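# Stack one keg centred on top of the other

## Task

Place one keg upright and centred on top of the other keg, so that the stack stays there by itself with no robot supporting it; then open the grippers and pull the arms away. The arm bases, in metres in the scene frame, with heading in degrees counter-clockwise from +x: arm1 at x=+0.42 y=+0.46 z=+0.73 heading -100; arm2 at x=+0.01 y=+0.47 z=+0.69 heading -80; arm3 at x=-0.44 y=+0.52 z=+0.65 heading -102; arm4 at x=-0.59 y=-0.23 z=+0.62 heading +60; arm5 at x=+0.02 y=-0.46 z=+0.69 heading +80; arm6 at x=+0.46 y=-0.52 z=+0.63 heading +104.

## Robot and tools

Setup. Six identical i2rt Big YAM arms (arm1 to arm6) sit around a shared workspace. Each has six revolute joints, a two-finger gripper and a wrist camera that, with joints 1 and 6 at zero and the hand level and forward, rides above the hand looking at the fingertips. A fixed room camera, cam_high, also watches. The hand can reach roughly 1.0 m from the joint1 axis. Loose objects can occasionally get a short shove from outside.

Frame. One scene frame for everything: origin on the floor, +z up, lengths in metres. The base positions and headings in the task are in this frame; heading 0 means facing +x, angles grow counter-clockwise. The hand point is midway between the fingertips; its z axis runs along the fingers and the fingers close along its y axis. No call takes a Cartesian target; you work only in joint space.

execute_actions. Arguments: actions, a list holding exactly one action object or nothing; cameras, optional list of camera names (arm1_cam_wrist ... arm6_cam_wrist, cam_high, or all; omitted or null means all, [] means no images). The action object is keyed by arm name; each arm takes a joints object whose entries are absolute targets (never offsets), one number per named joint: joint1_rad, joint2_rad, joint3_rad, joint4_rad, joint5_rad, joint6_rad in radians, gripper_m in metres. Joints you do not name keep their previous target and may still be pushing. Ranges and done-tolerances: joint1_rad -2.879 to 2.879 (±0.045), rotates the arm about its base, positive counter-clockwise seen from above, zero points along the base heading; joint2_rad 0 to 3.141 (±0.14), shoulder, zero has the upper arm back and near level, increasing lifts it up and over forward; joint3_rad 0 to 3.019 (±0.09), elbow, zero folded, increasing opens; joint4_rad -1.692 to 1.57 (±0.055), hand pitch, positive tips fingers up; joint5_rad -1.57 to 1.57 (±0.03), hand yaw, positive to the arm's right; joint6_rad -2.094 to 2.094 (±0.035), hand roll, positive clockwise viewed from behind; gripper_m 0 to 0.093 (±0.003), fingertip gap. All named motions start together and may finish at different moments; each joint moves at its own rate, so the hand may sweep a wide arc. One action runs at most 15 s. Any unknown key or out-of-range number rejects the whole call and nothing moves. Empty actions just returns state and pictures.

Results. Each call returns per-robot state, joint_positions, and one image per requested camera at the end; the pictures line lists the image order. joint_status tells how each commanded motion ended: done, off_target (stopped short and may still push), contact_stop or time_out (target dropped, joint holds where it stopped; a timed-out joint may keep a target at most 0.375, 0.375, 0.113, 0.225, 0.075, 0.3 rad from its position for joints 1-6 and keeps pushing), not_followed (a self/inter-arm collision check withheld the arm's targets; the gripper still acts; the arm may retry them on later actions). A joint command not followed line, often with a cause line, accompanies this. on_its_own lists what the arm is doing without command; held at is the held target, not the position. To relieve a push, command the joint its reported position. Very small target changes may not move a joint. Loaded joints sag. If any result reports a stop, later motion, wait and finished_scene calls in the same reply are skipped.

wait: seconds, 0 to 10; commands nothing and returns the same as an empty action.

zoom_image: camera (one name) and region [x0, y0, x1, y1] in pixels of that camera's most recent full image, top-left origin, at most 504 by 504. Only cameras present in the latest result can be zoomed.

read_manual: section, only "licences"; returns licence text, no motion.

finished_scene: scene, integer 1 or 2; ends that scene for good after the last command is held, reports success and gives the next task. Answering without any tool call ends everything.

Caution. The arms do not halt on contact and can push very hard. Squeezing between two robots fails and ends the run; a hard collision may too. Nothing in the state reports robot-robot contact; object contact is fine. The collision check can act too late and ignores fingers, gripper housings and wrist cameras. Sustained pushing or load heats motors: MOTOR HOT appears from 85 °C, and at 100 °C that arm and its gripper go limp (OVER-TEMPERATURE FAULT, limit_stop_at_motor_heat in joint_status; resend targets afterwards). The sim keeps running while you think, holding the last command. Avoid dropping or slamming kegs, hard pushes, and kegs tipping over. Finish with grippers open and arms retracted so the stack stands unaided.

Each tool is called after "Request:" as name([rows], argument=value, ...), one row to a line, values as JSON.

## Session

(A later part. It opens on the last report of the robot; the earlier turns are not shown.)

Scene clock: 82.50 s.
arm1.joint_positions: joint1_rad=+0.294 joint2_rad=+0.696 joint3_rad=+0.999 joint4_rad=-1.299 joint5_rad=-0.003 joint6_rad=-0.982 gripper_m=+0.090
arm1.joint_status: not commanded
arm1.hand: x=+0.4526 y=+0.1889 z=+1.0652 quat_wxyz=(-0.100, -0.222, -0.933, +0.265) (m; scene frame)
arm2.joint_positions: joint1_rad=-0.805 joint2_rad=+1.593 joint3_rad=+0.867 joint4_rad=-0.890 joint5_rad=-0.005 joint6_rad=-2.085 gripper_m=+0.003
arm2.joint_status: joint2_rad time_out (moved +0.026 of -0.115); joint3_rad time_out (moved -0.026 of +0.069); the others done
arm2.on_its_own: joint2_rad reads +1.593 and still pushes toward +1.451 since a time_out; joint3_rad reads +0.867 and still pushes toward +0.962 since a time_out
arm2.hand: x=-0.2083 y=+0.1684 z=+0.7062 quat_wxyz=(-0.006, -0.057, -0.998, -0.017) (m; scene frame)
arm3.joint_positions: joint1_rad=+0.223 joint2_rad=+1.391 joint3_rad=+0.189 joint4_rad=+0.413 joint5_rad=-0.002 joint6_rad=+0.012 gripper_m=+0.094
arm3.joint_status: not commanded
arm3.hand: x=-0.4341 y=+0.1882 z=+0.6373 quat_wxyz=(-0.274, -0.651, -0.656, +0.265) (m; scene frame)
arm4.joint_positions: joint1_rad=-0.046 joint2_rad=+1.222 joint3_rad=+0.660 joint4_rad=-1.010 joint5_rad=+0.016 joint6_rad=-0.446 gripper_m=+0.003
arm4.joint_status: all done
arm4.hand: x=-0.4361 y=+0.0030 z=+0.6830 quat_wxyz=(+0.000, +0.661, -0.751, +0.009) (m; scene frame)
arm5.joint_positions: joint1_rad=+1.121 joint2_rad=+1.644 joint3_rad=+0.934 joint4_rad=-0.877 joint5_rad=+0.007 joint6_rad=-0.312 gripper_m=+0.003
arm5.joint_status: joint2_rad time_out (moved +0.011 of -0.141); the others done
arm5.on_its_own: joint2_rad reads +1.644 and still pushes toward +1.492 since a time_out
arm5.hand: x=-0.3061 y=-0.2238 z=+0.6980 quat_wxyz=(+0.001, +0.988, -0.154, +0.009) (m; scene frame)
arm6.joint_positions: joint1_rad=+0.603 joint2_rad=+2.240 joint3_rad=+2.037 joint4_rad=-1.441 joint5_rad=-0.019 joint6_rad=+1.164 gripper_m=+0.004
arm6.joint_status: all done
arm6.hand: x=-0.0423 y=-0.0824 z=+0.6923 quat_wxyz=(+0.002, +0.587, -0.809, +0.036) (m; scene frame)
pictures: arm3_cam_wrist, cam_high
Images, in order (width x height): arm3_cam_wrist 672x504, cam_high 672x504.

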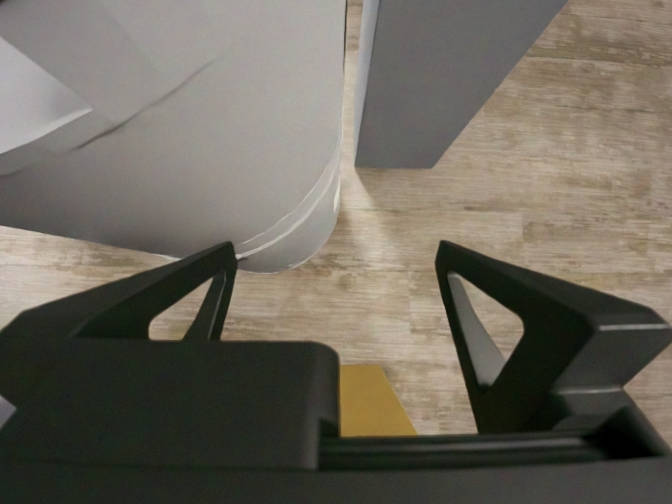

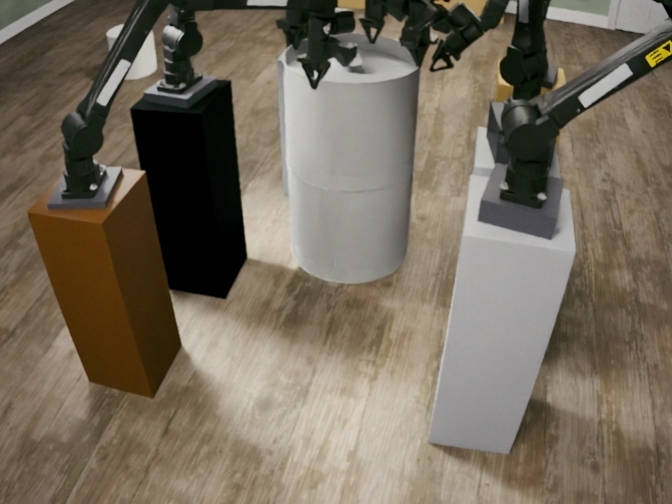

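Aligned nicely. Ease the load, then release.

Request:
execute_actions([
  {"arm5":{"joints":{"joint2_rad":1.644,"joint3_rad":0.934,"joint4_rad":-0.877}},"arm2":{"joints":{"joint2_rad":1.593,"joint3_rad":0.867,"joint4_rad":-0.89}},"arm6":{"joints":{"joint2_rad":2.24,"joint3_rad":2.037,"joint4_rad":-1.441}},"arm4":{"joints":{"joint2_rad":1.222,"joint3_rad":0.66,"joint4_rad":-1.01}}},
], cameras=["cam_high","arm3_cam_wrist"])

Request:
execute_actions([
  {"arm5":{"joints":{"gripper_m":0.09}},"arm2":{"joints":{"gripper_m":0.09}},"arm6":{"joints":{"gripper_m":0.09}},"arm4":{"joints":{"gripper_m":0.09}}},
], cameras=["cam_high","arm3_cam_wrist"])

Request:
execute_actions([
  {"arm5":{"joints":{"joint2_rad":1.4,"joint3_rad":1.14,"joint4_rad":-1.3}},"arm2":{"joints":{"joint2_rad":1.36,"joint3_rad":1.09,"joint4_rad":-1.3}},"arm6":{"joints":{"joint2_rad":2.2,"joint3_rad":2.3,"joint4_rad":-1.67}},"arm4":{"joints":{"joint2_rad":1.069,"joint3_rad":0.97,"joint4_rad":-1.47}}},
], cameras=["cam_high","arm3_cam_wrist"])

Scene clock: 83.47 s.
arm1.joint_positions: joint1_rad=+0.294 joint2_rad=+0.696 joint3_rad=+0.999 joint4_rad=-1.299 joint5_rad=-0.003 joint6_rad=-0.982 gripper_m=+0.090
arm1.joint_status: not commanded
arm1.hand: x=+0.4526 y=+0.1889 z=+1.0652 quat_wxyz=(-0.100, -0.222, -0.933, +0.265) (m; scene frame)
arm2.joint_positions: joint1_rad=-0.804 joint2_rad=+1.597 joint3_rad=+0.858 joint4_rad=-0.884 joint5_rad=-0.010 joint6_rad=-2.084 gripper_m=+0.003
arm2.joint_status: all done
arm2.hand: x=-0.2056 y=+0.1704 z=+0.7025 quat_wxyz=(-0.010, -0.057, -0.998, -0.019) (m; scene frame)
arm3.joint_positions: joint1_rad=+0.223 joint2_rad=+1.391 joint3_rad=+0.189 joint4_rad=+0.413 joint5_rad=-0.002 joint6_rad=+0.012 gripper_m=+0.094
arm3.joint_status: not commanded
arm3.hand: x=-0.4341 y=+0.1882 z=+0.6373 quat_wxyz=(-0.274, -0.651, -0.656, +0.265) (m; scene frame)
arm4.joint_positions: joint1_rad=-0.046 joint2_rad=+1.222 joint3_rad=+0.659 joint4_rad=-1.011 joint5_rad=+0.020 joint6_rad=-0.446 gripper_m=+0.003
arm4.joint_status: all done
arm4.hand: x=-0.4357 y=+0.0020 z=+0.6829 quat_wxyz=(+0.000, +0.661, -0.751, +0.012) (m; scene frame)
arm5.joint_positions: joint1_rad=+1.121 joint2_rad=+1.646 joint3_rad=+0.922 joint4_rad=-0.866 joint5_rad=+0.007 joint6_rad=-0.312 gripper_m=+0.003
arm5.joint_status: all done
arm5.hand: x=-0.3035 y=-0.2258 z=+0.6939 quat_wxyz=(+0.002, +0.988, -0.154, +0.010) (m; scene frame)
arm6.joint_positions: joint1_rad=+0.603 joint2_rad=+2.240 joint3_rad=+2.031 joint4_rad=-1.440 joint5_rad=-0.019 joint6_rad=+1.164 gripper_m=+0.004
arm6.joint_status: all done
arm6.hand: x=-0.0408 y=-0.0837 z=+0.6898 quat_wxyz=(+0.001, +0.587, -0.809, +0.039) (m; scene frame)
pictures: arm3_cam_wrist, cam_high
Images, in order (width x height): arm3_cam_wrist 672x504, cam_high 672x504.

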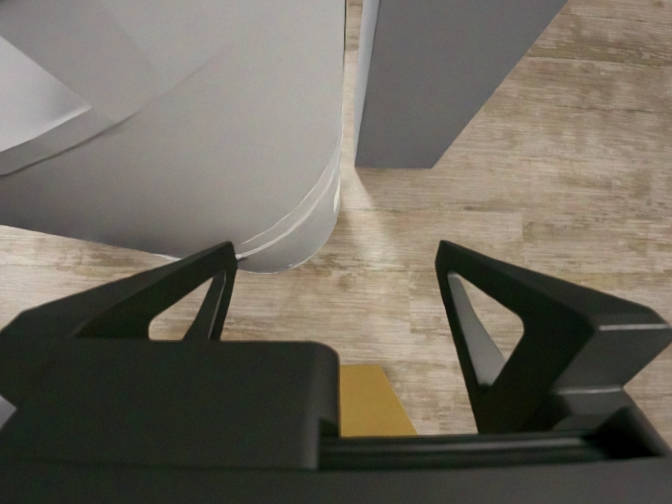

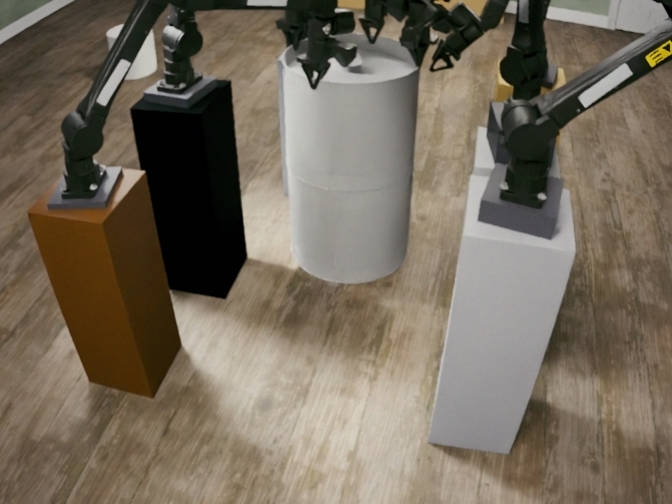

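Scene clock: 84.27 s.
arm1.joint_positions: joint1_rad=+0.294 joint2_rad=+0.696 joint3_rad=+0.999 joint4_rad=-1.299 joint5_rad=-0.003 joint6_rad=-0.982 gripper_m=+0.090
arm1.joint_status: not commanded
arm1.hand: x=+0.4526 y=+0.1889 z=+1.0652 quat_wxyz=(-0.100, -0.222, -0.933, +0.265) (m; scene frame)
arm2.joint_positions: joint1_rad=-0.804 joint2_rad=+1.597 joint3_rad=+0.858 joint4_rad=-0.884 joint5_rad=-0.002 joint6_rad=-2.084 gripper_m=+0.090
arm2.joint_status: all done
arm2.hand: x=-0.2067 y=+0.1712 z=+0.7025 quat_wxyz=(-0.007, -0.057, -0.998, -0.021) (m; scene frame)
arm3.joint_positions: joint1_rad=+0.223 joint2_rad=+1.391 joint3_rad=+0.189 joint4_rad=+0.413 joint5_rad=-0.002 joint6_rad=+0.012 gripper_m=+0.094
arm3.joint_status: not commanded
arm3.hand: x=-0.4341 y=+0.1882 z=+0.6373 quat_wxyz=(-0.274, -0.651, -0.656, +0.265) (m; scene frame)
arm4.joint_positions: joint1_rad=-0.046 joint2_rad=+1.222 joint3_rad=+0.659 joint4_rad=-1.011 joint5_rad=+0.003 joint6_rad=-0.378 gripper_m=+0.090
arm4.joint_status: all done
arm4.hand: x=-0.4382 y=+0.0036 z=+0.6828 quat_wxyz=(+0.002, +0.635, -0.773, +0.003) (m; scene frame)
arm5.joint_positions: joint1_rad=+1.121 joint2_rad=+1.646 joint3_rad=+0.922 joint4_rad=-0.870 joint5_rad=+0.003 joint6_rad=-0.312 gripper_m=+0.090
arm5.joint_status: all done
arm5.hand: x=-0.3032 y=-0.2268 z=+0.6942 quat_wxyz=(+0.004, +0.988, -0.155, +0.011) (m; scene frame)
arm6.joint_positions: joint1_rad=+0.603 joint2_rad=+2.239 joint3_rad=+2.031 joint4_rad=-1.440 joint5_rad=-0.004 joint6_rad=+1.164 gripper_m=+0.090
arm6.joint_status: all done
arm6.hand: x=-0.0394 y=-0.0821 z=+0.6905 quat_wxyz=(-0.006, +0.588, -0.808, +0.037) (m; scene frame)
pictures: arm3_cam_wrist, cam_high
Images, in order (width x height): arm3_cam_wrist 672x504, cam_high 672x504.

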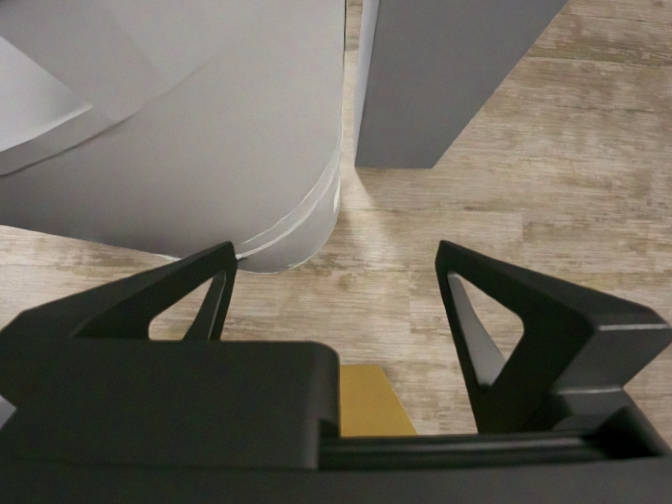

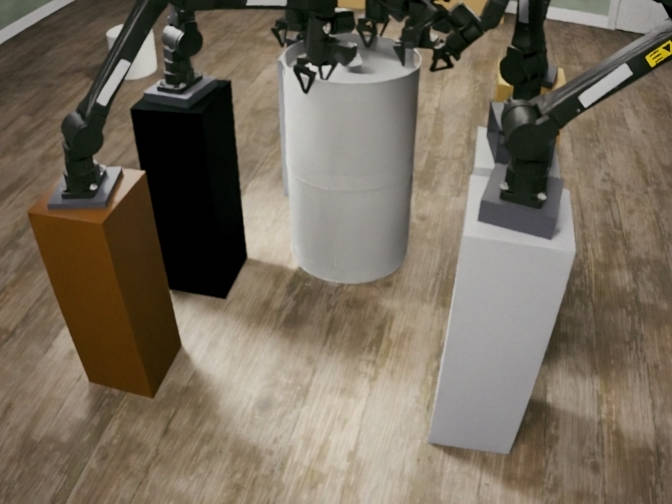

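Scene clock: 85.50 s.
arm1.joint_positions: joint1_rad=+0.294 joint2_rad=+0.696 joint3_rad=+0.999 joint4_rad=-1.299 joint5_rad=-0.003 joint6_rad=-0.982 gripper_m=+0.090
arm1.joint_status: not commanded
arm1.hand: x=+0.4526 y=+0.1889 z=+1.0652 quat_wxyz=(-0.100, -0.222, -0.933, +0.265) (m; scene frame)
arm2.joint_positions: joint1_rad=-0.804 joint2_rad=+1.362 joint3_rad=+1.067 joint4_rad=-1.287 joint5_rad=-0.002 joint6_rad=-2.084 gripper_m=+0.090
arm2.joint_status: all done
arm2.hand: x=-0.2062 y=+0.1686 z=+0.8560 quat_wxyz=(+0.004, -0.057, -0.998, -0.004) (m; scene frame)
arm3.joint_positions: joint1_rad=+0.223 joint2_rad=+1.391 joint3_rad=+0.189 joint4_rad=+0.413 joint5_rad=-0.002 joint6_rad=+0.012 gripper_m=+0.094
arm3.joint_status: not commanded
arm3.hand: x=-0.4341 y=+0.1882 z=+0.6373 quat_wxyz=(-0.274, -0.651, -0.656, +0.265) (m; scene frame)
arm4.joint_positions: joint1_rad=-0.046 joint2_rad=+1.060 joint3_rad=+0.948 joint4_rad=-1.459 joint5_rad=+0.003 joint6_rad=-0.378 gripper_m=+0.090
arm4.joint_status: all done
arm4.hand: x=-0.4398 y=+0.0017 z=+0.8284 quat_wxyz=(+0.000, +0.635, -0.773, +0.003) (m; scene frame)
arm5.joint_positions: joint1_rad=+1.121 joint2_rad=+1.382 joint3_rad=+1.123 joint4_rad=-1.291 joint5_rad=+0.003 joint6_rad=-0.312 gripper_m=+0.090
arm5.joint_status: all done
arm5.hand: x=-0.2977 y=-0.2307 z=+0.8615 quat_wxyz=(-0.006, +0.988, -0.155, -0.009) (m; scene frame)
arm6.joint_positions: joint1_rad=+0.603 joint2_rad=+2.181 joint3_rad=+2.265 joint4_rad=-1.652 joint5_rad=-0.004 joint6_rad=+1.164 gripper_m=+0.090
arm6.joint_status: all done
arm6.hand: x=-0.0477 y=-0.0747 z=+0.8173 quat_wxyz=(+0.003, +0.588, -0.809, -0.002) (m; scene frame)
pictures: arm3_cam_wrist, cam_high
Images, in order (width x height): arm3_cam_wrist 672x504, cam_high 672x504.

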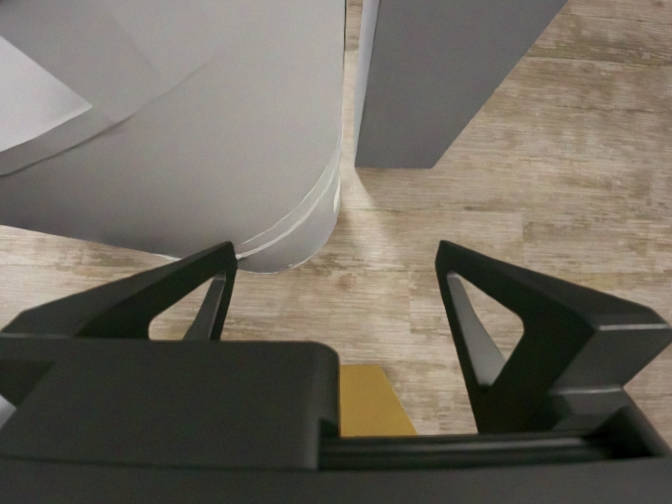

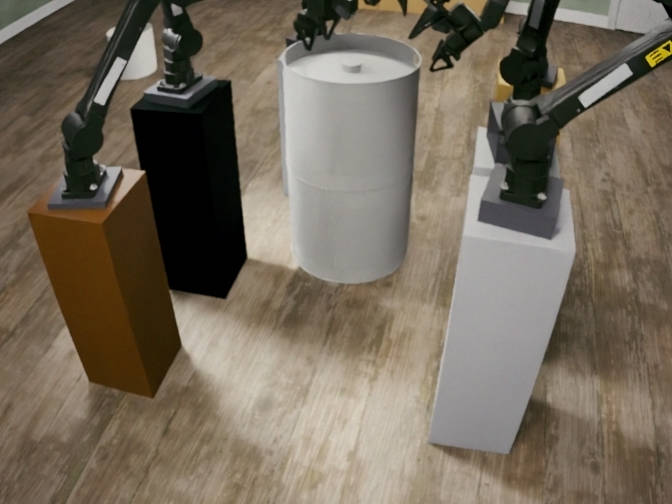

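Request:
finished_scene(scene=1)

The scene is finished: the task was done.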